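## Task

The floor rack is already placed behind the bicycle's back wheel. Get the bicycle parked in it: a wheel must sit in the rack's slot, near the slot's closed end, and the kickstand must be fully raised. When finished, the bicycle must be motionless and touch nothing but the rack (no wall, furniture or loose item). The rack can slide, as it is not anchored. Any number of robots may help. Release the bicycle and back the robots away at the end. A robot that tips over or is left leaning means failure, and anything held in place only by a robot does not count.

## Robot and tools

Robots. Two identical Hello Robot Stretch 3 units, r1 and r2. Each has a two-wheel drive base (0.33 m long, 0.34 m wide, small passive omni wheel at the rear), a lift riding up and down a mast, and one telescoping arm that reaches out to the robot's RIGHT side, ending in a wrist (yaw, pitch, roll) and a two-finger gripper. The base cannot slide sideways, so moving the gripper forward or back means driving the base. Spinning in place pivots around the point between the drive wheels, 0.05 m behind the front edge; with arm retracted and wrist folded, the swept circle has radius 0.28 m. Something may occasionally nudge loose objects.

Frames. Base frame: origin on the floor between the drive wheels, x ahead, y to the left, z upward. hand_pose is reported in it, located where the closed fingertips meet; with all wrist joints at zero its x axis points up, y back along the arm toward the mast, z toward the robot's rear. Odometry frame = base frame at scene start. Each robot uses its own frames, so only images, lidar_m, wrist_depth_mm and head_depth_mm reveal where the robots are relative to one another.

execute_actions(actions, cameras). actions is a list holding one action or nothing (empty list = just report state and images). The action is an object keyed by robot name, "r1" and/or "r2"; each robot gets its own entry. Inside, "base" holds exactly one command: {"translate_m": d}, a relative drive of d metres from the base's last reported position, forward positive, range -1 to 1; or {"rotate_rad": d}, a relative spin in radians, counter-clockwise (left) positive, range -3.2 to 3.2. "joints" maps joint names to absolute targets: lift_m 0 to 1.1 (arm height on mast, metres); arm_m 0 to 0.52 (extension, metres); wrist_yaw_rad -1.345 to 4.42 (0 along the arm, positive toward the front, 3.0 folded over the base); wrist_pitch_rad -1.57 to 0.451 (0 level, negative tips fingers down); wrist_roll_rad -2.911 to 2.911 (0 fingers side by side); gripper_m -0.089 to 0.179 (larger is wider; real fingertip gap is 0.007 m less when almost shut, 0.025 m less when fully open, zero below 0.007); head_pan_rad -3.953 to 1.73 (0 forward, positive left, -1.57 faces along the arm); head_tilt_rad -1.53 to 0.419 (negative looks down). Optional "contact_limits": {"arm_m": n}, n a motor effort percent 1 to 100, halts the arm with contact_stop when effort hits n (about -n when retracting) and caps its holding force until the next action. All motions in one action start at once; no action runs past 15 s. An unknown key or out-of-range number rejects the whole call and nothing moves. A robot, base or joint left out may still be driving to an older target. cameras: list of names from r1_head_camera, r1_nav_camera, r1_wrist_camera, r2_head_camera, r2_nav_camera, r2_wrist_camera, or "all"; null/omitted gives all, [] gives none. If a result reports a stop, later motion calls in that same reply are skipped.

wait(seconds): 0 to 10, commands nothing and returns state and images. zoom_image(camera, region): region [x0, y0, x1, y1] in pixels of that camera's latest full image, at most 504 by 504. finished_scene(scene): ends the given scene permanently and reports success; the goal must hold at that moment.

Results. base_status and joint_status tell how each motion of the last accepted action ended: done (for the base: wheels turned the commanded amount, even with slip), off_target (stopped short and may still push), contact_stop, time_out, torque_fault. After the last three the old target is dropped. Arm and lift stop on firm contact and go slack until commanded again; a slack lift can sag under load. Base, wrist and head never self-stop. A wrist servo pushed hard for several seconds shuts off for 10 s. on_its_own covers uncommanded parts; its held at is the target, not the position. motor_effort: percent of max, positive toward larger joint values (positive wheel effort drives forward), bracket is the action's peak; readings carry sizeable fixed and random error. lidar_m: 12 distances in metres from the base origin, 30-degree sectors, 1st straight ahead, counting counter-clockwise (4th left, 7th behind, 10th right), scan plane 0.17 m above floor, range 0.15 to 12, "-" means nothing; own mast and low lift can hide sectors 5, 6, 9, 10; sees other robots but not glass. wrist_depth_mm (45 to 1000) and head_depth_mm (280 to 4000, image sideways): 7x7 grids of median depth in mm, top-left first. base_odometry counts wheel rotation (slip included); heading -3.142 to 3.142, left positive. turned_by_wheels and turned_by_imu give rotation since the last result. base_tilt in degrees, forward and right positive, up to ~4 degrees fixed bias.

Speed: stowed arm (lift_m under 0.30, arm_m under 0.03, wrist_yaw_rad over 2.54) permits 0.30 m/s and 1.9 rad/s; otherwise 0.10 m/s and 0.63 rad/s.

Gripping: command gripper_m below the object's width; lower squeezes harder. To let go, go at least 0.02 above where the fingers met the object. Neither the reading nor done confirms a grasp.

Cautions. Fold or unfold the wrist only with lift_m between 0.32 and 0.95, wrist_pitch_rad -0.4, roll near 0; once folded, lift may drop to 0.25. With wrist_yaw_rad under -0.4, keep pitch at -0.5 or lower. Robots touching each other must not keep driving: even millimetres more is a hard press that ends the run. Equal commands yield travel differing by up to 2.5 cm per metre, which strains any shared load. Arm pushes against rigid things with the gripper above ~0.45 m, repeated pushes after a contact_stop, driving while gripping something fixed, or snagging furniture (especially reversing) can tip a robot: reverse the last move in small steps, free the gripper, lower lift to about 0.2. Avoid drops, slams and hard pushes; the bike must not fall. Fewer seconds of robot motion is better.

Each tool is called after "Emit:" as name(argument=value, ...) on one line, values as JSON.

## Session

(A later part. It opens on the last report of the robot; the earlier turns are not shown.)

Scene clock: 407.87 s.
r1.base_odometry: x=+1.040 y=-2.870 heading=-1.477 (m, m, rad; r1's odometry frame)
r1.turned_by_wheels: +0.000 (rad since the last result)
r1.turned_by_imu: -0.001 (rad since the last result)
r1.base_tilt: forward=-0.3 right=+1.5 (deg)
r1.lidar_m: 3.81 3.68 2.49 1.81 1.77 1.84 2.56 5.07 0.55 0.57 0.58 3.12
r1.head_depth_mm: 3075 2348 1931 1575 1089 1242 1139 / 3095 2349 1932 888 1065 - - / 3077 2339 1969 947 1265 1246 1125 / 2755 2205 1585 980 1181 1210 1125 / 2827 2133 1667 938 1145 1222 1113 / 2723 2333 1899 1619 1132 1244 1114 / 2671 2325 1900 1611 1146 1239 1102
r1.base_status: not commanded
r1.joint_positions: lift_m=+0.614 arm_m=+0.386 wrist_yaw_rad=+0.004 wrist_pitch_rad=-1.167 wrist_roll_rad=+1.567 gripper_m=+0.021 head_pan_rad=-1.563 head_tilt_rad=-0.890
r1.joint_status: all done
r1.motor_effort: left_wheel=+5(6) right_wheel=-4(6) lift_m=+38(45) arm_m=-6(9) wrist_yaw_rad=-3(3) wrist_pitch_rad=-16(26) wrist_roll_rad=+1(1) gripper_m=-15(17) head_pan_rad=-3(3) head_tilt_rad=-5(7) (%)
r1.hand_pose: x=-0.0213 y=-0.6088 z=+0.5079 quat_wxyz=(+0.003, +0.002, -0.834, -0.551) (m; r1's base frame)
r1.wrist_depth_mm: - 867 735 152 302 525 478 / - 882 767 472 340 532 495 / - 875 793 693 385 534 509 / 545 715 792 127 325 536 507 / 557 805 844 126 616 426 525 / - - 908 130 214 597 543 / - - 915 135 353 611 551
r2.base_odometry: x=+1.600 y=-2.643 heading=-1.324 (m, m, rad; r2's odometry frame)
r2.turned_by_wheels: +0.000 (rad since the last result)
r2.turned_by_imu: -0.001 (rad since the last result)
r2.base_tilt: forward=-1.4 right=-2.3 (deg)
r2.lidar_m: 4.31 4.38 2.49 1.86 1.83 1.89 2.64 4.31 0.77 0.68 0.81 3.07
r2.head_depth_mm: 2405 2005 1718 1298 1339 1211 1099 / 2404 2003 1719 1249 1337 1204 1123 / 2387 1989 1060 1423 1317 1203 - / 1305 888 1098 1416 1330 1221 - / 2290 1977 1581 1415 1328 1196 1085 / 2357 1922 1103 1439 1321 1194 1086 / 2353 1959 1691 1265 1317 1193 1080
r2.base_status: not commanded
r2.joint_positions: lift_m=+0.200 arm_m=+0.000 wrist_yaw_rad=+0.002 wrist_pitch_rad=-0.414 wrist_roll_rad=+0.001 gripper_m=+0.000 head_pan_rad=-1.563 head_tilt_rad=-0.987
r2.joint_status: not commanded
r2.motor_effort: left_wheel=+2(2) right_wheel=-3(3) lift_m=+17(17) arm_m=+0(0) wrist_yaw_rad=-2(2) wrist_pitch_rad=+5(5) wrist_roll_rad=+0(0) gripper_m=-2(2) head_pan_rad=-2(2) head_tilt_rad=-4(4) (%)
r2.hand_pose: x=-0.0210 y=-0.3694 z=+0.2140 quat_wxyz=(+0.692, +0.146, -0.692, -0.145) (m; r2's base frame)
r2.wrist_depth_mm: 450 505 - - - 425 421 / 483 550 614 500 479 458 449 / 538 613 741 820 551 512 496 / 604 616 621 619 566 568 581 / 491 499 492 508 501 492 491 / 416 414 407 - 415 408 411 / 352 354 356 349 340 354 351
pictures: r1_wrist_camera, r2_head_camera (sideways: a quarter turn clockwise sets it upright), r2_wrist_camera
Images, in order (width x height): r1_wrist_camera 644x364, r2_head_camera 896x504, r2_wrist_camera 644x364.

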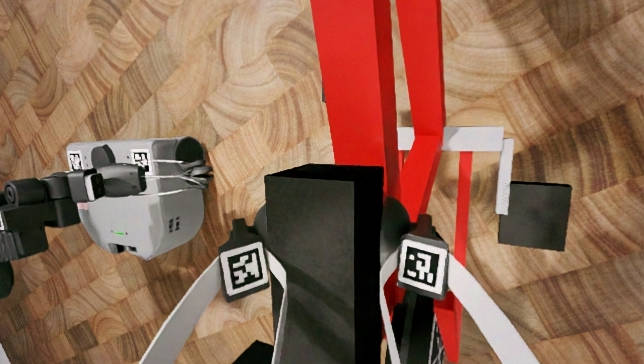

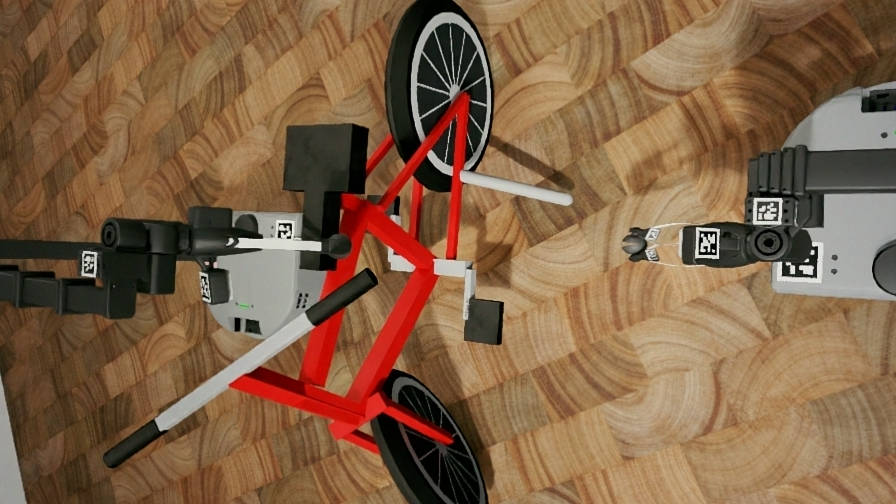

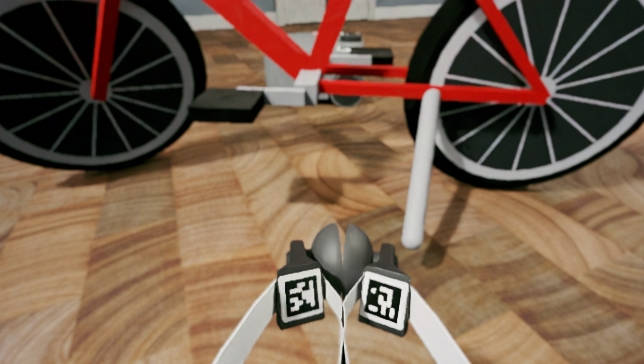

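Emit:
execute_actions(actions=[{"r2": {"joints": {"lift_m": 0.08, "arm_m": 0.23}}}], cameras=["r2_head_camera", "r2_wrist_camera"])

Scene clock: 425.10 s.
r1.base_odometry: x=+1.040 y=-2.870 heading=-1.477 (m, m, rad; r1's odometry frame)
r1.turned_by_wheels: +0.000 (rad since the last result)
r1.turned_by_imu: -0.001 (rad since the last result)
r1.base_tilt: forward=-0.4 right=+1.4 (deg)
r1.lidar_m: 3.81 3.69 2.48 1.81 1.78 1.85 2.56 5.07 0.55 0.57 0.58 3.12
r1.head_depth_mm: 3021 2398 1931 1577 1093 1241 1141 / 3047 2377 1933 891 1070 - - / 2996 2337 1980 949 1263 1248 1127 / 2818 2282 1695 983 1181 1207 1119 / 2784 2323 1606 931 1145 1227 1106 / 2735 2327 1889 1610 1130 1240 1109 / 2642 2294 1899 1608 1147 1242 1110
r1.base_status: not commanded
r1.joint_positions: lift_m=+0.614 arm_m=+0.386 wrist_yaw_rad=+0.004 wrist_pitch_rad=-1.167 wrist_roll_rad=+1.567 gripper_m=+0.021 head_pan_rad=-1.563 head_tilt_rad=-0.890
r1.joint_status: not commanded
r1.motor_effort: left_wheel=+5(5) right_wheel=-4(4) lift_m=+38(38) arm_m=-6(6) wrist_yaw_rad=-3(2) wrist_pitch_rad=-16(16) wrist_roll_rad=+1(1) gripper_m=-14(16) head_pan_rad=-4(3) head_tilt_rad=-6(6) (%)
r1.hand_pose: x=-0.0213 y=-0.6088 z=+0.5079 quat_wxyz=(+0.003, +0.002, -0.834, -0.551) (m; r1's base frame)
r1.wrist_depth_mm: - 840 753 152 299 524 477 / - 891 772 468 340 542 486 / - 899 783 691 388 537 501 / 824 745 581 127 324 539 513 / 674 589 840 126 617 425 528 / - - 918 130 214 593 536 / - - 928 135 352 605 557
r2.base_odometry: x=+1.600 y=-2.643 heading=-1.324 (m, m, rad; r2's odometry frame)
r2.turned_by_wheels: +0.000 (rad since the last result)
r2.turned_by_imu: -0.001 (rad since the last result)
r2.base_tilt: forward=-1.5 right=-2.3 (deg)
r2.lidar_m: 4.27 4.39 2.49 1.86 1.83 1.89 2.64 4.30 0.77 0.69 0.81 3.07
r2.head_depth_mm: 2410 1998 1717 1299 1339 1212 1098 / 2411 1990 1714 1248 1336 1202 1126 / 2390 1979 1061 1417 1340 1203 - / 1308 889 1095 1421 1343 1201 - / 2274 1975 1587 1412 1327 1199 1088 / 2349 1924 1104 1439 1325 1193 1087 / 2340 1954 1692 1267 1321 1192 1082
r2.base_status: not commanded
r2.joint_positions: lift_m=+0.080 arm_m=+0.230 wrist_yaw_rad=+0.001 wrist_pitch_rad=-0.414 wrist_roll_rad=+0.001 gripper_m=+0.000 head_pan_rad=-1.563 head_tilt_rad=-0.987
r2.joint_status: all done
r2.motor_effort: left_wheel=+2(2) right_wheel=-3(2) lift_m=+17(17) arm_m=+7(7) wrist_yaw_rad=-1(2) wrist_pitch_rad=+5(5) wrist_roll_rad=+0(0) gripper_m=-3(2) head_pan_rad=-2(2) head_tilt_rad=-4(5) (%)
r2.hand_pose: x=-0.0213 y=-0.5994 z=+0.0939 quat_wxyz=(+0.692, +0.146, -0.692, -0.145) (m; r2's base frame)
r2.wrist_depth_mm: 134 174 187 643 - 205 201 / 365 721 730 678 797 250 244 / 407 531 526 529 515 272 266 / 394 395 395 394 389 321 296 / 316 314 317 329 312 289 301 / 264 261 265 - 266 245 252 / 225 226 225 224 217 213 219
pictures: r2_head_camera (sideways: a quarter turn clockwise sets it upright), r2_wrist_camera
Images, in order (width x height): r2_head_camera 896x504, r2_wrist_camera 644x364.

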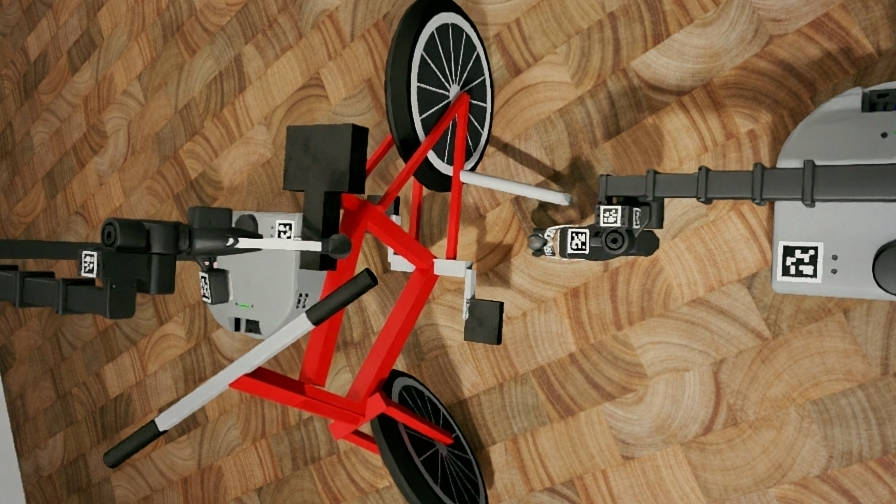

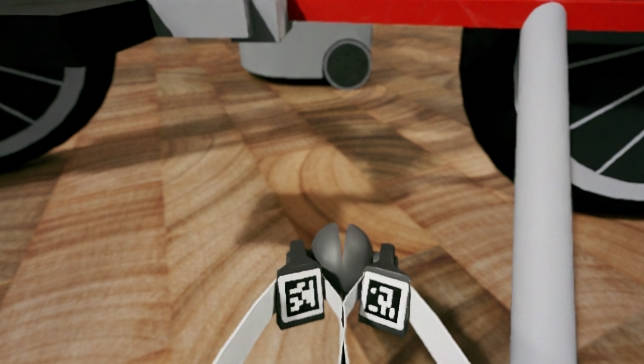

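Emit:
execute_actions(actions=[{"r2": {"base": {"translate_m": -0.15}}}], cameras=["r2_head_camera", "r2_wrist_camera"])

Scene clock: 437.17 s.
r1.base_odometry: x=+1.040 y=-2.870 heading=-1.477 (m, m, rad; r1's odometry frame)
r1.turned_by_wheels: +0.000 (rad since the last result)
r1.turned_by_imu: +0.000 (rad since the last result)
r1.base_tilt: forward=-0.4 right=+1.4 (deg)
r1.lidar_m: 3.81 3.68 2.47 1.81 1.77 1.84 2.56 5.08 0.54 0.57 0.58 3.12
r1.head_depth_mm: 3124 2398 1968 1583 1094 1235 1145 / 3053 2368 1942 882 1062 - - / 2994 2372 1972 950 1344 1249 1126 / 2904 2370 1949 978 1193 1220 1125 / 2803 2283 1624 932 1146 1221 1114 / 2756 2341 1618 1582 1128 1240 1113 / 2641 2324 1885 1617 1139 1238 1109
r1.base_status: not commanded
r1.joint_positions: lift_m=+0.614 arm_m=+0.386 wrist_yaw_rad=+0.010 wrist_pitch_rad=-1.167 wrist_roll_rad=+1.570 gripper_m=+0.021 head_pan_rad=-1.563 head_tilt_rad=-0.890
r1.joint_status: not commanded
r1.motor_effort: left_wheel=+12(17) right_wheel=-12(20) lift_m=+38(38) arm_m=-5(6) wrist_yaw_rad=-8(9) wrist_pitch_rad=-16(16) wrist_roll_rad=+0(1) gripper_m=-14(16) head_pan_rad=-3(3) head_tilt_rad=-7(7) (%)
r1.hand_pose: x=-0.0208 y=-0.6088 z=+0.5079 quat_wxyz=(+0.003, +0.004, -0.834, -0.551) (m; r1's base frame)
r1.wrist_depth_mm: - 845 729 151 297 528 480 / - 889 768 670 339 546 492 / - 929 787 702 388 535 501 / - 895 818 127 323 550 513 / - 778 793 126 619 425 525 / 711 621 851 130 214 596 551 / - - 924 134 356 605 567
r2.base_odometry: x=+1.563 y=-2.497 heading=-1.323 (m, m, rad; r2's odometry frame)
r2.turned_by_wheels: +0.001 (rad since the last result)
r2.turned_by_imu: +0.000 (rad since the last result)
r2.base_tilt: forward=-1.4 right=-2.3 (deg)
r2.lidar_m: 4.38 4.50 2.40 1.78 1.76 1.82 2.54 4.18 0.76 0.75 0.89 0.93
r2.head_depth_mm: 2421 2007 1722 1508 1346 1206 1096 / 2406 2000 1720 1310 1340 1205 1120 / 2386 1983 1707 1258 1355 1202 - / 2384 1993 996 1304 1327 1195 - / 2311 1549 1059 1412 1321 1196 1085 / 852 1836 1602 1413 1325 1194 1089 / 2363 1963 1098 1423 1310 1189 1084
r2.base_status: done
r2.joint_positions: lift_m=+0.080 arm_m=+0.230 wrist_yaw_rad=+0.085 wrist_pitch_rad=-0.422 wrist_roll_rad=+0.001 gripper_m=+0.000 head_pan_rad=-1.563 head_tilt_rad=-0.987
r2.joint_status: not commanded
r2.on_its_own: wrist_yaw_rad is held at +0.057, not at your +0.000, by its stall guard, which is still easing
r2.motor_effort: left_wheel=+7(12) right_wheel=-16(29) lift_m=+17(17) arm_m=+5(6) wrist_yaw_rad=-32(59) wrist_pitch_rad=+7(8) wrist_roll_rad=+0(0) gripper_m=-4(7) head_pan_rad=-2(2) head_tilt_rad=-4(4) (%)
r2.hand_pose: x=-0.0026 y=-0.5978 z=+0.0922 quat_wxyz=(+0.697, +0.177, -0.685, -0.119) (m; r2's base frame)
r2.wrist_depth_mm: 213 - 678 217 206 201 191 / 462 799 722 639 248 242 232 / 504 516 522 488 269 265 251 / 393 390 384 388 168 291 276 / 314 313 314 323 154 310 308 / 262 261 260 - 141 258 258 / 224 225 223 222 173 222 224
pictures: r2_head_camera (sideways: a quarter turn clockwise sets it upright), r2_wrist_camera
Images, in order (width x height): r2_head_camera 896x504, r2_wrist_camera 644x364.

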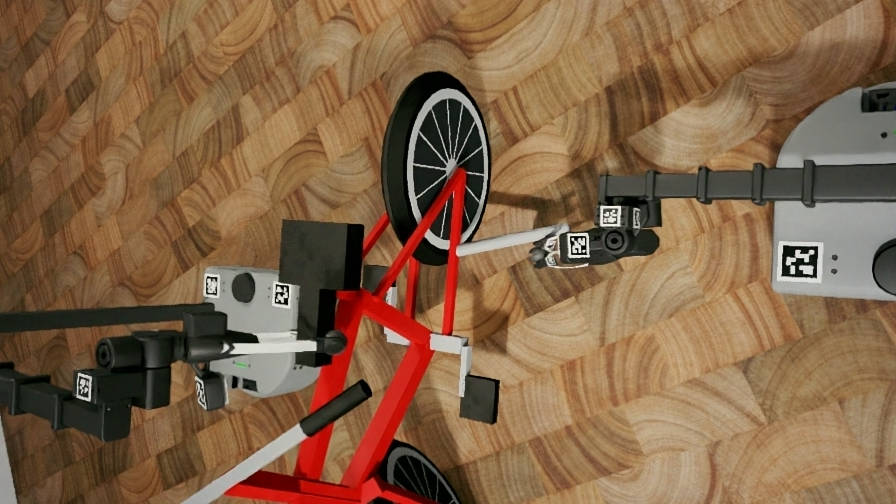

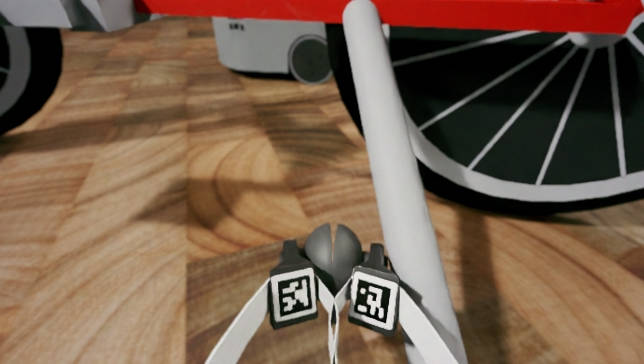

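Emit:
execute_actions(actions=[{"r2": {"base": {"translate_m": -0.1}, "joints": {"wrist_yaw_rad": -0.05}}}], cameras=["r2_head_camera", "r2_wrist_camera"])

Scene clock: 443.57 s.
r1.base_odometry: x=+1.040 y=-2.870 heading=-1.477 (m, m, rad; r1's odometry frame)
r1.turned_by_wheels: +0.000 (rad since the last result)
r1.turned_by_imu: -0.001 (rad since the last result)
r1.base_tilt: forward=-0.4 right=+1.4 (deg)
r1.lidar_m: 3.81 3.68 2.48 1.82 1.77 1.85 2.56 5.07 0.55 0.57 0.58 3.11
r1.head_depth_mm: 3063 2361 1920 1564 1081 1234 1146 / 3089 2361 1949 886 1066 - - / 3064 2377 1970 951 1335 1249 1128 / 2917 2336 1947 980 1192 1204 1121 / 2800 2316 1816 931 1144 1231 1114 / 2700 1622 1585 1412 1128 1242 1108 / 2626 2312 1840 1623 1148 1235 1101
r1.base_status: not commanded
r1.joint_positions: lift_m=+0.614 arm_m=+0.385 wrist_yaw_rad=+0.005 wrist_pitch_rad=-1.167 wrist_roll_rad=+1.570 gripper_m=+0.021 head_pan_rad=-1.563 head_tilt_rad=-0.890
r1.joint_status: not commanded
r1.motor_effort: left_wheel=+4(15) right_wheel=-3(19) lift_m=+37(38) arm_m=-5(6) wrist_yaw_rad=-4(9) wrist_pitch_rad=-16(17) wrist_roll_rad=+0(0) gripper_m=-14(16) head_pan_rad=-3(3) head_tilt_rad=-7(7) (%)
r1.hand_pose: x=-0.0211 y=-0.6087 z=+0.5079 quat_wxyz=(+0.002, +0.002, -0.834, -0.551) (m; r1's base frame)
r1.wrist_depth_mm: - 843 740 152 299 525 483 / - 875 752 466 338 535 491 / - 929 795 697 386 537 503 / - 980 820 127 324 544 507 / - 839 849 125 619 418 529 / 799 804 639 130 214 592 545 / 717 659 593 133 353 609 560
r2.base_odometry: x=+1.538 y=-2.400 heading=-1.323 (m, m, rad; r2's odometry frame)
r2.turned_by_wheels: +0.000 (rad since the last result)
r2.turned_by_imu: -0.001 (rad since the last result)
r2.base_tilt: forward=-1.3 right=-2.2 (deg)
r2.lidar_m: 4.46 4.57 2.33 1.74 1.71 1.76 2.47 4.10 0.76 0.74 0.96 0.99
r2.head_depth_mm: 2419 2008 1728 1504 1338 1208 1095 / 2411 1986 1711 1478 1338 1205 1125 / 2384 1983 1707 1258 1355 1199 - / 2364 1988 1706 1243 1349 1199 - / 2389 1897 993 1423 1329 1200 1090 / 2287 1615 1073 1418 1320 1193 1087 / 858 1865 1622 1400 1319 1191 1082
r2.base_status: done
r2.joint_positions: lift_m=+0.080 arm_m=+0.230 wrist_yaw_rad=-0.048 wrist_pitch_rad=-0.419 wrist_roll_rad=+0.001 gripper_m=+0.000 head_pan_rad=-1.563 head_tilt_rad=-0.987
r2.joint_status: all done
r2.motor_effort: left_wheel=+2(10) right_wheel=-1(31) lift_m=+18(18) arm_m=+5(5) wrist_yaw_rad=-2(66) wrist_pitch_rad=+6(7) wrist_roll_rad=+0(0) gripper_m=-2(6) head_pan_rad=-2(1) head_tilt_rad=-4(4) (%)
r2.hand_pose: x=-0.0322 y=-0.5987 z=+0.0928 quat_wxyz=(+0.688, +0.131, -0.695, -0.164) (m; r2's base frame)
r2.wrist_depth_mm: - 211 200 192 186 227 233 / 803 695 265 260 255 252 632 / 531 526 292 288 281 280 516 / 395 388 369 322 316 370 387 / 314 314 313 325 313 308 308 / 262 261 263 - 265 260 259 / 224 226 224 223 218 222 223
pictures: r2_head_camera (sideways: a quarter turn clockwise sets it upright), r2_wrist_camera
Images, in order (width x height): r2_head_camera 896x504, r2_wrist_camera 644x364.

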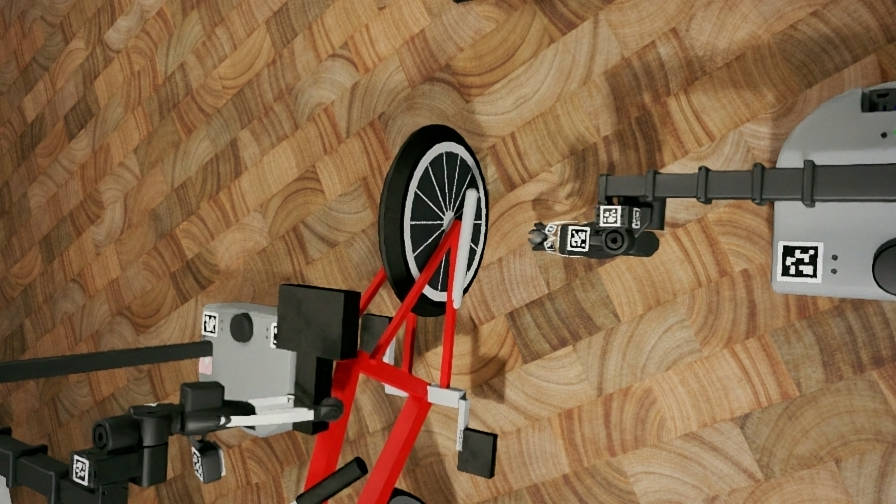

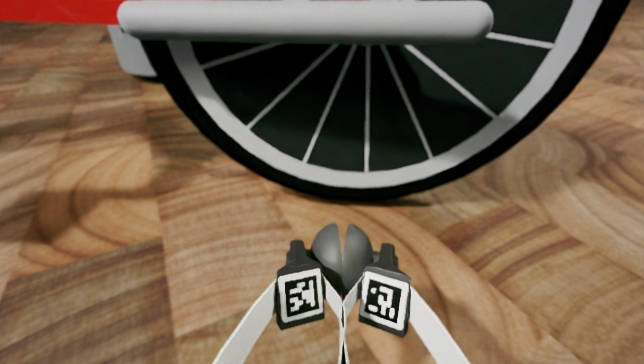

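Emit:
execute_actions(actions=[{"r2": {"base": {"translate_m": -0.5}, "joints": {"arm_m": 0.0, "lift_m": 0.35, "wrist_yaw_rad": 0.0, "head_pan_rad": -1.8, "head_tilt_rad": -1.0}}}], cameras=["r2_head_camera", "r2_nav_camera"])

Scene clock: 481.47 s.
r1.base_odometry: x=+1.040 y=-2.870 heading=-1.477 (m, m, rad; r1's odometry frame)
r1.turned_by_wheels: +0.000 (rad since the last result)
r1.turned_by_imu: -0.001 (rad since the last result)
r1.base_tilt: forward=-0.4 right=+1.4 (deg)
r1.lidar_m: 3.80 3.69 2.48 1.81 1.77 1.85 2.55 5.06 0.55 0.57 0.58 3.13
r1.head_depth_mm: 3058 2360 1973 1576 1083 1229 1130 / 3045 2360 1939 888 1065 - - / 3003 2370 1963 953 1332 1250 1128 / 2882 2311 1937 979 1188 1210 1127 / 2840 2330 1922 928 1143 1227 1107 / 2743 2313 1892 1603 1128 1244 1109 / 2636 2309 1904 1618 1146 1244 1107
r1.base_status: not commanded
r1.joint_positions: lift_m=+0.614 arm_m=+0.385 wrist_yaw_rad=+0.005 wrist_pitch_rad=-1.167 wrist_roll_rad=+1.570 gripper_m=+0.021 head_pan_rad=-1.563 head_tilt_rad=-0.890
r1.joint_status: not commanded
r1.motor_effort: left_wheel=+4(5) right_wheel=-3(3) lift_m=+37(37) arm_m=-5(5) wrist_yaw_rad=-5(4) wrist_pitch_rad=-16(16) wrist_roll_rad=+0(1) gripper_m=-15(14) head_pan_rad=-3(3) head_tilt_rad=-6(6) (%)
r1.hand_pose: x=-0.0211 y=-0.6087 z=+0.5079 quat_wxyz=(+0.002, +0.002, -0.834, -0.551) (m; r1's base frame)
r1.wrist_depth_mm: - 817 732 152 302 525 485 / - 881 757 470 337 549 489 / - 931 802 704 387 536 498 / - 973 827 128 325 541 505 / - - 882 125 619 423 522 / - - 925 130 214 594 544 / - - 917 134 348 613 553
r2.base_odometry: x=+1.416 y=-1.916 heading=-1.323 (m, m, rad; r2's odometry frame)
r2.turned_by_wheels: +0.000 (rad since the last result)
r2.turned_by_imu: -0.001 (rad since the last result)
r2.base_tilt: forward=-1.4 right=-2.2 (deg)
r2.lidar_m: 4.81 5.01 2.01 1.50 1.47 1.52 2.13 3.67 3.86 3.37 0.79 1.32
r2.head_depth_mm: 2417 2015 1722 1485 1331 1205 1102 / 2391 2001 1709 1415 1333 1204 1120 / 2394 1989 1706 1403 1331 1234 - / 2373 1978 1698 1380 1329 1222 - / 2358 1973 1696 1492 1342 1196 1088 / 2370 1967 1685 1485 1319 1195 1085 / 2342 1969 1685 1480 1321 1184 1083
r2.base_status: done
r2.joint_positions: lift_m=+0.350 arm_m=+0.000 wrist_yaw_rad=-0.001 wrist_pitch_rad=-0.418 wrist_roll_rad=+0.001 gripper_m=+0.000 head_pan_rad=-1.793 head_tilt_rad=-0.987
r2.joint_status: all done
r2.motor_effort: left_wheel=+2(2) right_wheel=-2(7) lift_m=+32(34) arm_m=-6(6) wrist_yaw_rad=+2(8) wrist_pitch_rad=+6(6) wrist_roll_rad=+0(0) gripper_m=-3(3) head_pan_rad=-4(15) head_tilt_rad=-4(5) (%)
r2.hand_pose: x=-0.0218 y=-0.3698 z=+0.3622 quat_wxyz=(+0.691, +0.146, -0.692, -0.148) (m; r2's base frame)
r2.wrist_depth_mm: - - - - - - - / 506 - - - - - - / 554 558 - - - - - / 652 610 887 873 623 585 595 / 728 696 698 773 566 553 556 / 599 586 603 - 604 600 582 / 521 508 508 503 491 514 501
pictures: r2_head_camera (sideways: a quarter turn clockwise sets it upright), r2_nav_camera (sideways: a quarter turn counterclockwise sets it upright)
Images, in order (width x height): r2_head_camera 896x504, r2_nav_camera 672x504.

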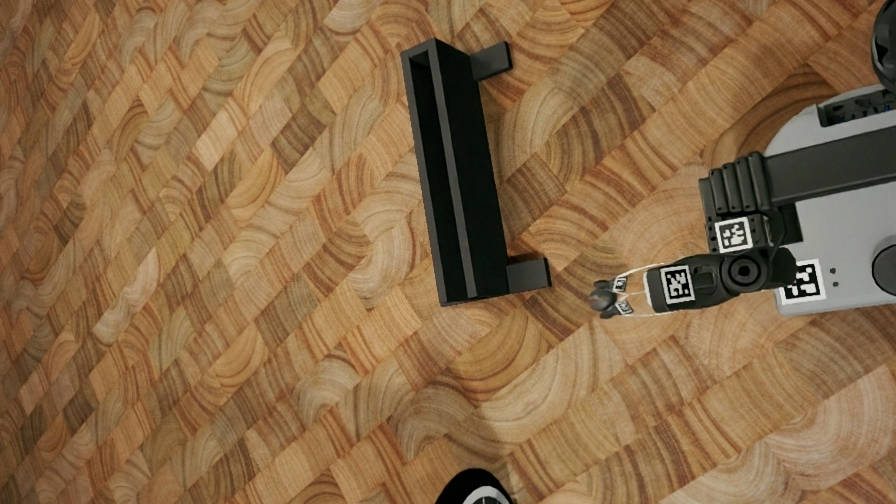

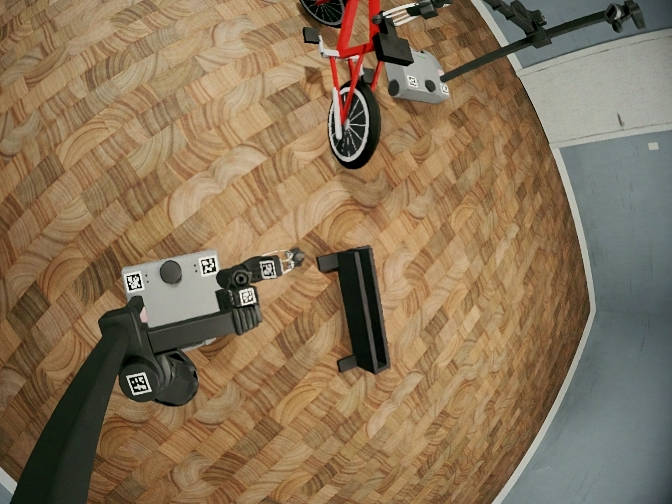

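Emit:
execute_actions(actions=[{"r2": {"base": {"translate_m": -0.84}, "joints": {"wrist_yaw_rad": 3.0, "wrist_pitch_rad": -0.4}}}], cameras=[])

Emit:
execute_actions(actions=[{"r2": {"base": {"rotate_rad": -1.571}, "joints": {"lift_m": 0.27}}}], cameras=[])

Emit:
execute_actions(actions=[{"r2": {"base": {"translate_m": 0.709}}}], cameras=[])

Emit:
execute_actions(actions=[{"r2": {"base": {"rotate_rad": 1.528}, "joints": {"head_pan_rad": 0.0, "head_tilt_rad": -0.9}}}], cameras=["r2_head_camera", "r2_nav_camera"])

Scene clock: 539.73 s.
r1.base_odometry: x=+1.040 y=-2.870 heading=-1.477 (m, m, rad; r1's odometry frame)
r1.turned_by_wheels: +0.000 (rad since the last result)
r1.turned_by_imu: -0.001 (rad since the last result)
r1.base_tilt: forward=-0.4 right=+1.5 (deg)
r1.lidar_m: 3.81 3.69 2.48 1.82 1.77 1.85 2.56 5.07 0.55 0.57 0.58 2.03
r1.head_depth_mm: 3082 2370 1947 1572 1085 1239 1137 / 3078 2373 1932 891 1065 - - / 3024 2376 1973 950 1337 1247 1127 / 2886 2341 1959 985 1198 1207 1124 / 2816 2322 1920 930 1144 1217 1106 / 2722 2319 1908 1611 1130 1242 1109 / 2659 2308 1892 1628 1144 1241 1104
r1.base_status: not commanded
r1.joint_positions: lift_m=+0.614 arm_m=+0.385 wrist_yaw_rad=+0.005 wrist_pitch_rad=-1.167 wrist_roll_rad=+1.570 gripper_m=+0.021 head_pan_rad=-1.563 head_tilt_rad=-0.890
r1.joint_status: not commanded
r1.motor_effort: left_wheel=+4(4) right_wheel=-4(4) lift_m=+37(37) arm_m=-5(5) wrist_yaw_rad=-4(5) wrist_pitch_rad=-16(16) wrist_roll_rad=+0(0) gripper_m=-15(15) head_pan_rad=-4(3) head_tilt_rad=-8(6) (%)
r1.hand_pose: x=-0.0211 y=-0.6087 z=+0.5079 quat_wxyz=(+0.002, +0.002, -0.834, -0.551) (m; r1's base frame)
r1.wrist_depth_mm: - 843 740 152 299 515 484 / - 885 768 474 338 545 486 / - 939 793 695 389 533 504 / - 968 829 127 325 548 509 / - - 888 125 614 422 524 / - - 910 130 215 598 544 / - - 920 134 352 608 560
r2.base_odometry: x=+1.210 y=-1.101 heading=-1.323 (m, m, rad; r2's odometry frame)
r2.turned_by_wheels: +0.000 (rad since the last result)
r2.turned_by_imu: -0.001 (rad since the last result)
r2.base_tilt: forward=-1.3 right=-2.3 (deg)
r2.lidar_m: 5.40 3.68 1.45 1.09 1.07 1.10 1.54 2.94 3.06 3.80 3.66 1.34
r2.head_depth_mm: 2397 1995 1722 1512 1334 1205 1103 / 2387 1998 1705 1495 1341 1205 1125 / 2385 1995 1707 1493 1331 1234 - / 2388 1976 1693 1492 1333 1219 - / 2360 1969 1696 1490 1329 1212 1079 / 2360 1968 1691 1492 1328 1191 1088 / 2341 1952 1685 1481 1303 1184 1081
r2.base_status: done
r2.joint_positions: lift_m=+0.350 arm_m=+0.000 wrist_yaw_rad=+2.998 wrist_pitch_rad=-0.418 wrist_roll_rad=+0.001 gripper_m=+0.000 head_pan_rad=-1.793 head_tilt_rad=-0.987
r2.joint_status: all done
r2.motor_effort: left_wheel=+2(3) right_wheel=-2(6) lift_m=+32(33) arm_m=-5(6) wrist_yaw_rad=+2(1) wrist_pitch_rad=+6(6) wrist_roll_rad=+0(0) gripper_m=-2(2) head_pan_rad=-2(2) head_tilt_rad=-4(5) (%)
r2.hand_pose: x=+0.0109 y=+0.0767 z=+0.3622 quat_wxyz=(+0.196, +0.701, +0.097, +0.679) (m; r2's base frame)
r2.wrist_depth_mm: 798 847 - - - - - / 843 914 - - - - - / 858 970 - - - - - / 851 896 878 916 903 896 892 / 724 700 707 750 714 709 733 / 604 601 590 - 602 594 596 / 514 532 - - 494 503 517
pictures: none
No camera images: the call's "cameras" was empty. Leave "cameras" out to get every camera's image.

Scene clock: 542.27 s.
r1.base_odometry: x=+1.040 y=-2.870 heading=-1.477 (m, m, rad; r1's odometry frame)
r1.turned_by_wheels: +0.000 (rad since the last result)
r1.turned_by_imu: +0.000 (rad since the last result)
r1.base_tilt: forward=-0.4 right=+1.5 (deg)
r1.lidar_m: 3.81 3.67 2.48 1.82 1.78 1.85 2.56 5.05 0.55 0.57 0.58 2.00
r1.head_depth_mm: 3064 2360 1954 1578 1093 1238 1144 / 3066 2352 1948 886 1065 - - / 3043 2345 1984 948 1337 1243 1128 / 2916 2366 1951 988 1191 1204 1120 / 2819 2315 1904 934 1146 1223 1115 / 2727 2328 1906 1613 1136 1234 1107 / 2628 2289 1884 1613 1142 1233 1109
r1.base_status: not commanded
r1.joint_positions: lift_m=+0.614 arm_m=+0.385 wrist_yaw_rad=+0.005 wrist_pitch_rad=-1.167 wrist_roll_rad=+1.570 gripper_m=+0.021 head_pan_rad=-1.563 head_tilt_rad=-0.890
r1.joint_status: not commanded
r1.motor_effort: left_wheel=+4(5) right_wheel=-3(4) lift_m=+37(37) arm_m=-5(5) wrist_yaw_rad=-5(5) wrist_pitch_rad=-16(16) wrist_roll_rad=+0(0) gripper_m=-14(13) head_pan_rad=-3(3) head_tilt_rad=-8(6) (%)
r1.hand_pose: x=-0.0211 y=-0.6087 z=+0.5079 quat_wxyz=(+0.002, +0.002, -0.834, -0.551) (m; r1's base frame)
r1.wrist_depth_mm: - 847 723 151 298 527 477 / - 884 774 469 337 537 494 / - 933 781 692 388 534 503 / - 984 829 127 324 535 511 / - - 899 126 617 420 527 / - - 904 129 214 599 541 / - - 912 134 352 608 560
r2.base_odometry: x=+1.209 y=-1.101 heading=-2.894 (m, m, rad; r2's odometry frame)
r2.turned_by_wheels: -1.571 (rad since the last result)
r2.turned_by_imu: -1.573 (rad since the last result)
r2.base_tilt: forward=-1.4 right=-2.3 (deg)
r2.lidar_m: 3.80 3.66 1.33 5.51 3.60 1.45 1.08 1.05 1.11 1.56 2.94 3.07
r2.head_depth_mm: 1123 1266 1441 1505 1341 1204 1101 / 1236 1403 1604 1498 1337 1202 1123 / 1375 1588 1692 1502 1335 1217 - / 1552 1832 1688 1504 1333 1216 - / 1773 1933 1690 1485 1328 1212 1072 / 2096 1973 1690 1486 1322 1191 1085 / 2297 1964 1685 1481 1315 1190 1083
r2.base_status: done
r2.joint_positions: lift_m=+0.270 arm_m=+0.000 wrist_yaw_rad=+2.998 wrist_pitch_rad=-0.418 wrist_roll_rad=+0.001 gripper_m=+0.000 head_pan_rad=-1.793 head_tilt_rad=-0.988
r2.joint_status: all done
r2.motor_effort: left_wheel=+2(7) right_wheel=-2(7) lift_m=+17(30) arm_m=-5(6) wrist_yaw_rad=+2(2) wrist_pitch_rad=+6(6) wrist_roll_rad=+0(0) gripper_m=-2(3) head_pan_rad=-2(3) head_tilt_rad=-4(5) (%)
r2.hand_pose: x=+0.0109 y=+0.0768 z=+0.2832 quat_wxyz=(+0.196, +0.701, +0.097, +0.679) (m; r2's base frame)
r2.wrist_depth_mm: - - - - - - - / - - - - - - - / - - - 983 - 978 754 / 755 750 749 757 733 740 717 / 593 605 594 623 599 589 587 / 493 519 - - 503 490 490 / 439 - - - 417 422 425
pictures: none
No camera images: the call's "cameras" was empty. Leave "cameras" out to get every camera's image.

Scene clock: 546.33 s.
r1.base_odometry: x=+1.040 y=-2.870 heading=-1.477 (m, m, rad; r1's odometry frame)
r1.turned_by_wheels: +0.000 (rad since the last result)
r1.turned_by_imu: +0.000 (rad since the last result)
r1.base_tilt: forward=-0.4 right=+1.4 (deg)
r1.lidar_m: 3.80 3.67 2.49 1.81 1.77 1.85 2.56 5.05 0.55 0.57 0.58 1.57
r1.head_depth_mm: 3075 2367 1944 1587 1087 1234 1137 / 3041 2375 1948 887 1065 - - / 2983 2364 1990 948 1344 1253 1128 / 2929 2353 1937 981 1191 1200 1115 / 2820 2321 1923 937 1144 1220 1111 / 2742 2295 1900 1615 1136 1244 1115 / 2649 2327 1909 1609 1136 1233 1107
r1.base_status: not commanded
r1.joint_positions: lift_m=+0.614 arm_m=+0.385 wrist_yaw_rad=+0.005 wrist_pitch_rad=-1.167 wrist_roll_rad=+1.570 gripper_m=+0.021 head_pan_rad=-1.563 head_tilt_rad=-0.890
r1.joint_status: not commanded
r1.motor_effort: left_wheel=+4(5) right_wheel=-3(3) lift_m=+37(37) arm_m=-5(5) wrist_yaw_rad=-5(5) wrist_pitch_rad=-16(16) wrist_roll_rad=+0(0) gripper_m=-15(15) head_pan_rad=-3(3) head_tilt_rad=-6(6) (%)
r1.hand_pose: x=-0.0211 y=-0.6087 z=+0.5079 quat_wxyz=(+0.002, +0.002, -0.834, -0.551) (m; r1's base frame)
r1.wrist_depth_mm: - 853 748 152 299 528 481 / - 891 755 471 340 546 487 / - 916 792 696 388 532 497 / - 991 812 127 324 537 509 / - - 882 125 616 421 524 / - - 914 130 214 596 540 / - - 908 134 357 611 554
r2.base_odometry: x=+0.522 y=-1.275 heading=-2.894 (m, m, rad; r2's odometry frame)
r2.turned_by_wheels: +0.000 (rad since the last result)
r2.turned_by_imu: -0.001 (rad since the last result)
r2.base_tilt: forward=-1.4 right=-2.3 (deg)
r2.lidar_m: 3.16 3.04 1.65 1.10 5.73 2.30 1.73 1.68 1.76 2.47 2.61 2.74
r2.head_depth_mm: 1788 1915 1706 1503 1339 1204 1096 / 1963 2007 1716 1504 1337 1202 1129 / 2186 2001 1715 1497 1337 1220 - / 2315 1985 1711 1492 1328 1216 - / 2338 1976 1692 1486 1332 1213 1074 / 2354 1968 1699 1486 1327 1189 1081 / 2329 1969 1693 1481 1318 1186 1084
r2.base_status: done
r2.joint_positions: lift_m=+0.270 arm_m=+0.000 wrist_yaw_rad=+2.998 wrist_pitch_rad=-0.418 wrist_roll_rad=+0.001 gripper_m=+0.000 head_pan_rad=-1.793 head_tilt_rad=-0.988
r2.joint_status: not commanded
r2.motor_effort: left_wheel=+2(8) right_wheel=-3(5) lift_m=+17(17) arm_m=-6(5) wrist_yaw_rad=+2(2) wrist_pitch_rad=+6(6) wrist_roll_rad=+0(0) gripper_m=-2(2) head_pan_rad=-2(3) head_tilt_rad=-5(4) (%)
r2.hand_pose: x=+0.0108 y=+0.0768 z=+0.2832 quat_wxyz=(+0.196, +0.701, +0.097, +0.679) (m; r2's base frame)
r2.wrist_depth_mm: - - - - - - - / - - - - - - - / 998 - - 945 1000 - 986 / 741 741 754 667 741 742 747 / 590 601 595 559 596 600 583 / 509 521 - - 490 492 493 / 445 - - - 417 419 423
pictures: none
No camera images: the call's "cameras" was empty. Leave "cameras" out to get every camera's image.

Scene clock: 548.50 s.
r1.base_odometry: x=+1.040 y=-2.870 heading=-1.477 (m, m, rad; r1's odometry frame)
r1.turned_by_wheels: +0.000 (rad since the last result)
r1.turned_by_imu: +0.000 (rad since the last result)
r1.base_tilt: forward=-0.4 right=+1.4 (deg)
r1.lidar_m: 3.83 3.68 2.48 1.81 1.77 1.85 2.55 5.06 0.54 0.57 0.58 1.66
r1.head_depth_mm: 3058 2366 1939 1568 1087 1236 1142 / 3065 2330 1945 887 1066 - - / 2992 2344 2007 954 1336 1247 1125 / 2872 2348 1976 982 1193 1211 1126 / 2821 2322 1912 931 1145 1228 1109 / 2706 2314 1904 1611 1132 1244 1108 / 2627 2324 1893 1607 1142 1239 1108
r1.base_status: not commanded
r1.joint_positions: lift_m=+0.614 arm_m=+0.385 wrist_yaw_rad=+0.005 wrist_pitch_rad=-1.167 wrist_roll_rad=+1.570 gripper_m=+0.021 head_pan_rad=-1.563 head_tilt_rad=-0.890
r1.joint_status: not commanded
r1.motor_effort: left_wheel=+3(4) right_wheel=-3(3) lift_m=+37(37) arm_m=-5(5) wrist_yaw_rad=-5(3) wrist_pitch_rad=-16(16) wrist_roll_rad=-1(0) gripper_m=-15(14) head_pan_rad=-3(4) head_tilt_rad=-7(6) (%)
r1.hand_pose: x=-0.0211 y=-0.6087 z=+0.5079 quat_wxyz=(+0.002, +0.002, -0.834, -0.551) (m; r1's base frame)
r1.wrist_depth_mm: - 867 738 152 298 529 475 / - 887 761 469 340 538 489 / - 904 797 711 389 535 500 / - 984 833 127 325 531 503 / - - 865 125 622 419 521 / - - 906 130 214 598 537 / - - 925 134 352 620 557
r2.base_odometry: x=+0.522 y=-1.275 heading=-1.366 (m, m, rad; r2's odometry frame)
r2.turned_by_wheels: +1.528 (rad since the last result)
r2.turned_by_imu: +1.529 (rad since the last result)
r2.base_tilt: forward=-1.5 right=-2.3 (deg)
r2.lidar_m: 1.09 6.08 2.41 1.75 1.69 1.74 2.36 2.61 2.70 3.19 3.04 1.65
r2.head_depth_mm: 2952 2286 1794 1609 1397 1239 1109 / 2935 2290 1844 1604 1394 1234 1105 / 2813 2280 1866 1604 1391 1234 1098 / 1877 1868 1780 1586 1338 1185 1070 / 2843 2249 1852 1597 1379 1226 1099 / 2838 2247 1861 1586 1378 1218 1094 / 2824 2232 1828 1572 1372 1218 1092
r2.base_status: done
r2.joint_positions: lift_m=+0.270 arm_m=+0.000 wrist_yaw_rad=+2.998 wrist_pitch_rad=-0.418 wrist_roll_rad=+0.001 gripper_m=+0.000 head_pan_rad=-0.007 head_tilt_rad=-0.901
r2.joint_status: all done
r2.motor_effort: left_wheel=-1(6) right_wheel=+3(9) lift_m=+17(17) arm_m=-5(6) wrist_yaw_rad=+2(2) wrist_pitch_rad=+6(6) wrist_roll_rad=+0(0) gripper_m=-2(3) head_pan_rad=+1(24) head_tilt_rad=+0(8) (%)
r2.hand_pose: x=+0.0108 y=+0.0768 z=+0.2832 quat_wxyz=(+0.196, +0.701, +0.097, +0.679) (m; r2's base frame)
r2.wrist_depth_mm: - - - - - - - / - - - - - - - / - 997 978 - 985 - 978 / 750 751 747 740 728 737 726 / 596 601 589 619 590 599 588 / 500 514 - - 512 504 493 / 445 - - - 419 425 422
pictures: r2_head_camera (sideways: a quarter turn clockwise sets it upright), r2_nav_camera (sideways: a quarter turn counterclockwise sets it upright)
Images, in order (width x height): r2_head_camera 896x504, r2_nav_camera 672x504.

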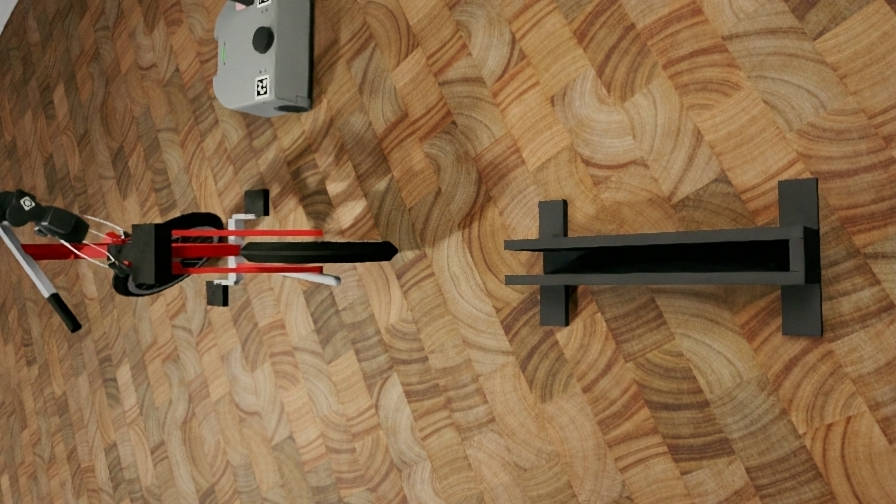

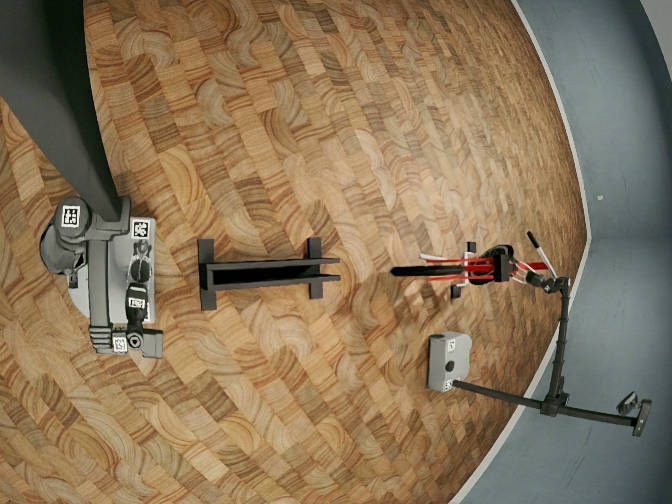

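Emit:
execute_actions(actions=[{"r2": {"base": {"translate_m": 0.17}}}], cameras=[])

Emit:
execute_actions(actions=[{"r2": {"base": {"translate_m": 0.3}, "joints": {"lift_m": 0.33, "head_tilt_rad": -1.0}}}], cameras=["r2_head_camera", "r2_nav_camera"])

Scene clock: 571.33 s.
r1.base_odometry: x=+1.040 y=-2.870 heading=-1.477 (m, m, rad; r1's odometry frame)
r1.turned_by_wheels: +0.000 (rad since the last result)
r1.turned_by_imu: +0.000 (rad since the last result)
r1.base_tilt: forward=-0.4 right=+1.5 (deg)
r1.lidar_m: 3.81 3.69 2.48 1.81 1.78 1.85 2.56 5.06 0.55 0.57 0.58 1.49
r1.head_depth_mm: 3052 2385 1949 1579 1090 1239 1143 / 3048 2385 1934 884 1063 - - / 2961 2350 1980 952 1337 1252 1127 / 2934 2358 1957 979 1197 1205 1127 / 2800 2310 1916 933 1146 1226 1118 / 2728 2293 1913 1614 1132 1231 1105 / 2651 2330 1900 1604 1137 1240 1110
r1.base_status: not commanded
r1.joint_positions: lift_m=+0.614 arm_m=+0.385 wrist_yaw_rad=+0.005 wrist_pitch_rad=-1.167 wrist_roll_rad=+1.570 gripper_m=+0.021 head_pan_rad=-1.563 head_tilt_rad=-0.890
r1.joint_status: not commanded
r1.motor_effort: left_wheel=+5(4) right_wheel=-3(3) lift_m=+37(37) arm_m=-5(5) wrist_yaw_rad=-5(4) wrist_pitch_rad=-16(16) wrist_roll_rad=+0(1) gripper_m=-14(15) head_pan_rad=-3(3) head_tilt_rad=-6(6) (%)
r1.hand_pose: x=-0.0211 y=-0.6087 z=+0.5079 quat_wxyz=(+0.002, +0.002, -0.834, -0.551) (m; r1's base frame)
r1.wrist_depth_mm: - 856 731 153 299 523 486 / - 865 765 472 340 540 493 / - 930 806 710 392 543 501 / - 984 810 127 325 535 509 / - - 886 125 625 420 515 / - - 900 130 214 595 543 / - - 924 134 354 606 559
r2.base_odometry: x=+0.557 y=-1.442 heading=-1.366 (m, m, rad; r2's odometry frame)
r2.turned_by_wheels: +0.000 (rad since the last result)
r2.turned_by_imu: -0.001 (rad since the last result)
r2.base_tilt: forward=-1.5 right=-2.2 (deg)
r2.lidar_m: 0.93 5.94 2.54 1.84 1.78 1.83 2.48 2.76 2.85 3.10 2.97 1.49
r2.head_depth_mm: 2832 2289 1748 1602 1404 1237 1106 / 2795 2269 1800 1603 1400 1230 1107 / 2585 2284 1860 1593 1394 1230 1105 / 2551 1528 1734 1560 1384 1187 1067 / 2840 2256 1852 1578 1384 1226 1095 / 2848 2238 1857 1577 1375 1224 1093 / 2820 2234 1848 1569 1380 1219 1093
r2.base_status: done
r2.joint_positions: lift_m=+0.270 arm_m=+0.000 wrist_yaw_rad=+2.999 wrist_pitch_rad=-0.418 wrist_roll_rad=+0.001 gripper_m=+0.000 head_pan_rad=-0.007 head_tilt_rad=-0.901
r2.joint_status: not commanded
r2.motor_effort: left_wheel=-2(5) right_wheel=+3(9) lift_m=+17(17) arm_m=-6(6) wrist_yaw_rad=+2(2) wrist_pitch_rad=+6(6) wrist_roll_rad=+0(0) gripper_m=-4(2) head_pan_rad=+2(2) head_tilt_rad=+0(0) (%)
r2.hand_pose: x=+0.0108 y=+0.0768 z=+0.2832 quat_wxyz=(+0.196, +0.701, +0.097, +0.679) (m; r2's base frame)
r2.wrist_depth_mm: - - - - - - - / - - - - - - - / 971 - 980 - 997 987 984 / 748 760 732 756 726 744 745 / 610 611 602 611 604 590 586 / 508 522 - - 507 500 495 / 442 - - - 419 423 420
pictures: none
No camera images: the call's "cameras" was empty. Leave "cameras" out to get every camera's image.

Scene clock: 575.30 s.
r1.base_odometry: x=+1.040 y=-2.870 heading=-1.477 (m, m, rad; r1's odometry frame)
r1.turned_by_wheels: +0.000 (rad since the last result)
r1.turned_by_imu: +0.000 (rad since the last result)
r1.base_tilt: forward=-0.4 right=+1.5 (deg)
r1.lidar_m: 3.80 3.68 2.49 1.81 1.77 1.85 2.56 5.06 0.55 0.57 0.58 1.22
r1.head_depth_mm: 3066 2371 1956 1576 1090 1230 1142 / 3076 2367 1934 884 1071 - - / 2999 2358 1988 948 1336 1249 1124 / 2860 2334 1955 983 1197 1202 1130 / 2790 2321 1927 940 1144 1222 1116 / 2709 2301 1894 1604 1138 1239 1106 / 2630 2308 1884 1623 1146 1233 1108
r1.base_status: not commanded
r1.joint_positions: lift_m=+0.614 arm_m=+0.385 wrist_yaw_rad=+0.005 wrist_pitch_rad=-1.167 wrist_roll_rad=+1.570 gripper_m=+0.021 head_pan_rad=-1.563 head_tilt_rad=-0.890
r1.joint_status: not commanded
r1.motor_effort: left_wheel=+4(4) right_wheel=-4(3) lift_m=+37(37) arm_m=-5(5) wrist_yaw_rad=-5(4) wrist_pitch_rad=-16(16) wrist_roll_rad=+0(0) gripper_m=-15(15) head_pan_rad=-3(3) head_tilt_rad=-6(7) (%)
r1.hand_pose: x=-0.0211 y=-0.6087 z=+0.5079 quat_wxyz=(+0.002, +0.002, -0.834, -0.551) (m; r1's base frame)
r1.wrist_depth_mm: - 846 732 152 300 524 475 / - 871 744 468 340 553 487 / - 925 785 703 387 530 505 / - 917 826 127 324 538 512 / - - 882 126 623 421 519 / - - 912 130 213 595 542 / - - 929 134 349 610 565
r2.base_odometry: x=+0.618 y=-1.735 heading=-1.366 (m, m, rad; r2's odometry frame)
r2.turned_by_wheels: +0.000 (rad since the last result)
r2.turned_by_imu: -0.001 (rad since the last result)
r2.base_tilt: forward=-1.3 right=-2.3 (deg)
r2.lidar_m: 0.63 5.70 2.76 2.00 1.93 1.99 2.69 2.99 3.11 2.96 2.82 1.22
r2.head_depth_mm: 2421 1999 1542 1503 1344 1206 1098 / 2412 1980 1685 1504 1343 1204 1105 / 2193 1986 1707 1501 1336 1202 1094 / 1291 1134 1466 1424 1293 1182 1069 / 2349 1938 1695 1483 1324 1195 1099 / 2356 1952 1695 1480 1321 1192 1089 / 2335 1953 1682 1481 1313 1188 1081
r2.base_status: done
r2.joint_positions: lift_m=+0.330 arm_m=+0.000 wrist_yaw_rad=+2.999 wrist_pitch_rad=-0.417 wrist_roll_rad=+0.001 gripper_m=+0.000 head_pan_rad=-0.007 head_tilt_rad=-0.988
r2.joint_status: all done
r2.motor_effort: left_wheel=-2(6) right_wheel=+3(10) lift_m=+32(35) arm_m=-5(6) wrist_yaw_rad=+2(2) wrist_pitch_rad=+6(6) wrist_roll_rad=+0(0) gripper_m=-1(3) head_pan_rad=+1(3) head_tilt_rad=-4(13) (%)
r2.hand_pose: x=+0.0107 y=+0.0768 z=+0.3424 quat_wxyz=(+0.196, +0.701, +0.097, +0.679) (m; r2's base frame)
r2.wrist_depth_mm: - - - - - - - / - - - - - - - / - - - - - - - / 880 846 885 852 864 861 845 / 677 658 696 704 659 683 666 / 579 569 565 - 585 568 571 / 487 495 - - 468 485 487
pictures: r2_head_camera (sideways: a quarter turn clockwise sets it upright), r2_nav_camera (sideways: a quarter turn counterclockwise sets it upright)
Images, in order (width x height): r2_head_camera 896x504, r2_nav_camera 672x504.

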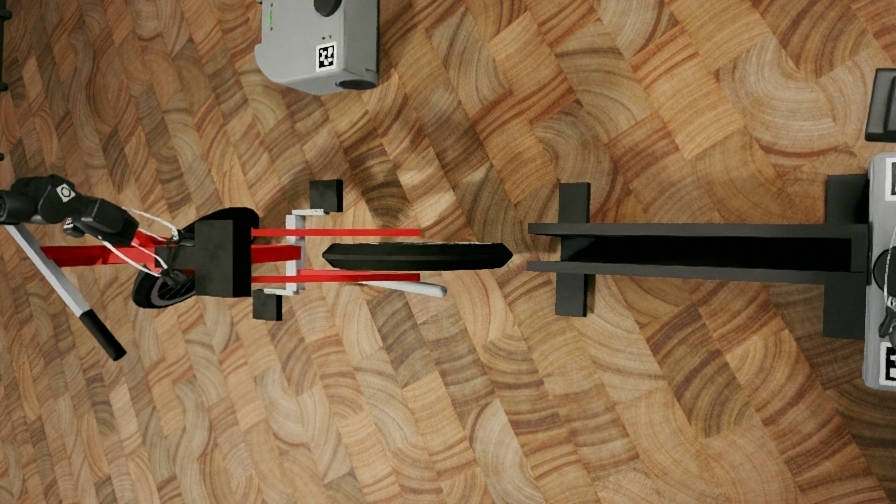

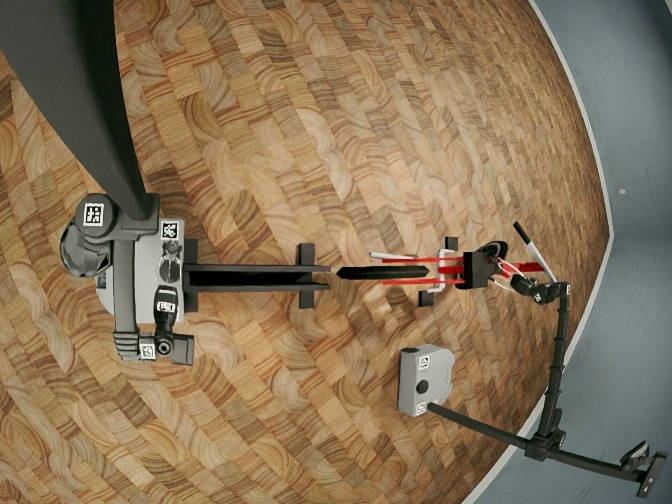

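Emit:
execute_actions(actions=[{"r2": {"base": {"rotate_rad": 0.04}}}], cameras=["r2_head_camera"])

Scene clock: 599.33 s.
r1.base_odometry: x=+1.040 y=-2.870 heading=-1.477 (m, m, rad; r1's odometry frame)
r1.turned_by_wheels: +0.000 (rad since the last result)
r1.turned_by_imu: +0.000 (rad since the last result)
r1.base_tilt: forward=-0.4 right=+1.5 (deg)
r1.lidar_m: 3.82 3.67 2.48 1.81 1.77 1.85 2.55 5.08 0.55 0.57 0.58 1.22
r1.head_depth_mm: 3056 2363 1926 1582 1083 1239 1135 / 3037 2373 1936 890 1061 - - / 3020 2348 1997 947 1336 1243 1121 / 2867 2355 1977 979 1194 1211 1125 / 2814 2352 1915 940 1142 1220 1116 / 2690 2317 1904 1616 1133 1234 1109 / 2630 2327 1886 1611 1148 1235 1105
r1.base_status: not commanded
r1.joint_positions: lift_m=+0.614 arm_m=+0.385 wrist_yaw_rad=+0.005 wrist_pitch_rad=-1.167 wrist_roll_rad=+1.570 gripper_m=+0.021 head_pan_rad=-1.563 head_tilt_rad=-0.890
r1.joint_status: not commanded
r1.motor_effort: left_wheel=+4(4) right_wheel=-3(3) lift_m=+37(37) arm_m=-5(5) wrist_yaw_rad=-5(4) wrist_pitch_rad=-16(16) wrist_roll_rad=-1(1) gripper_m=-15(15) head_pan_rad=-3(3) head_tilt_rad=-7(7) (%)
r1.hand_pose: x=-0.0211 y=-0.6087 z=+0.5079 quat_wxyz=(+0.002, +0.002, -0.834, -0.551) (m; r1's base frame)
r1.wrist_depth_mm: - 847 742 151 299 534 482 / - 905 765 472 338 548 492 / - 919 781 702 390 534 512 / - 950 823 127 322 541 513 / - - 888 126 624 419 516 / - - 904 130 214 597 541 / - - 906 135 354 611 557
r2.base_odometry: x=+0.618 y=-1.735 heading=-1.326 (m, m, rad; r2's odometry frame)
r2.turned_by_wheels: +0.040 (rad since the last result)
r2.turned_by_imu: +0.039 (rad since the last result)
r2.base_tilt: forward=-1.4 right=-2.3 (deg)
r2.lidar_m: 0.63 5.70 2.65 1.98 1.94 2.01 2.81 2.99 3.14 2.92 2.81 1.22
r2.head_depth_mm: 2423 2005 1542 1506 1341 1203 1096 / 2388 1984 1709 1509 1334 1204 1105 / 1043 1954 1644 1496 1317 1199 1095 / 2243 1196 1627 1416 1313 1165 1001 / 2359 1964 1697 1489 1328 1194 1101 / 2352 1968 1685 1480 1321 1191 1086 / 2339 1955 1681 1479 1321 1193 1083
r2.base_status: done
r2.joint_positions: lift_m=+0.330 arm_m=+0.000 wrist_yaw_rad=+2.999 wrist_pitch_rad=-0.417 wrist_roll_rad=+0.001 gripper_m=+0.000 head_pan_rad=-0.007 head_tilt_rad=-0.988
r2.joint_status: not commanded
r2.motor_effort: left_wheel=-1(4) right_wheel=+4(7) lift_m=+32(32) arm_m=-6(6) wrist_yaw_rad=+2(1) wrist_pitch_rad=+6(6) wrist_roll_rad=+0(0) gripper_m=-2(2) head_pan_rad=+2(2) head_tilt_rad=-4(4) (%)
r2.hand_pose: x=+0.0107 y=+0.0768 z=+0.3424 quat_wxyz=(+0.196, +0.701, +0.097, +0.679) (m; r2's base frame)
r2.wrist_depth_mm: - - - - - - - / - - - - - - - / - - - - - - - / 843 879 829 843 853 853 829 / 698 694 669 722 685 678 684 / 577 578 572 - 579 571 558 / 493 501 - - 481 484 488
pictures: r2_head_camera (sideways: a quarter turn clockwise sets it upright)
Images, in order (width x height): r2_head_camera 896x504.

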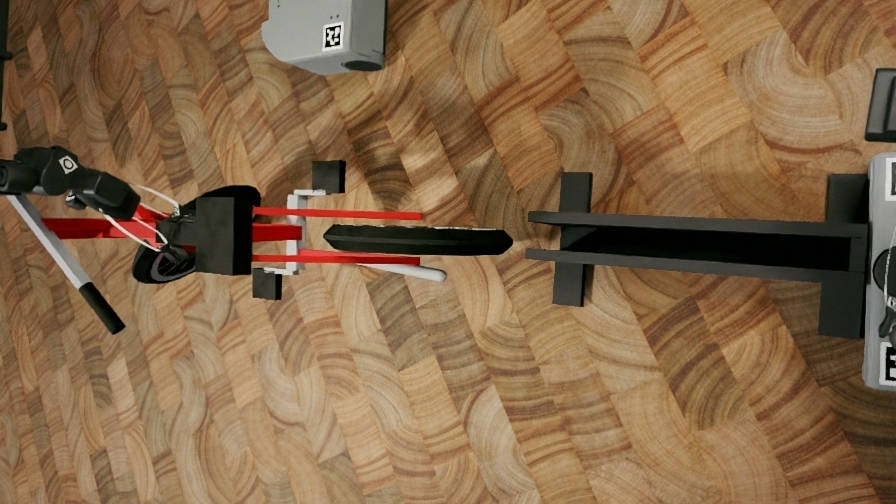

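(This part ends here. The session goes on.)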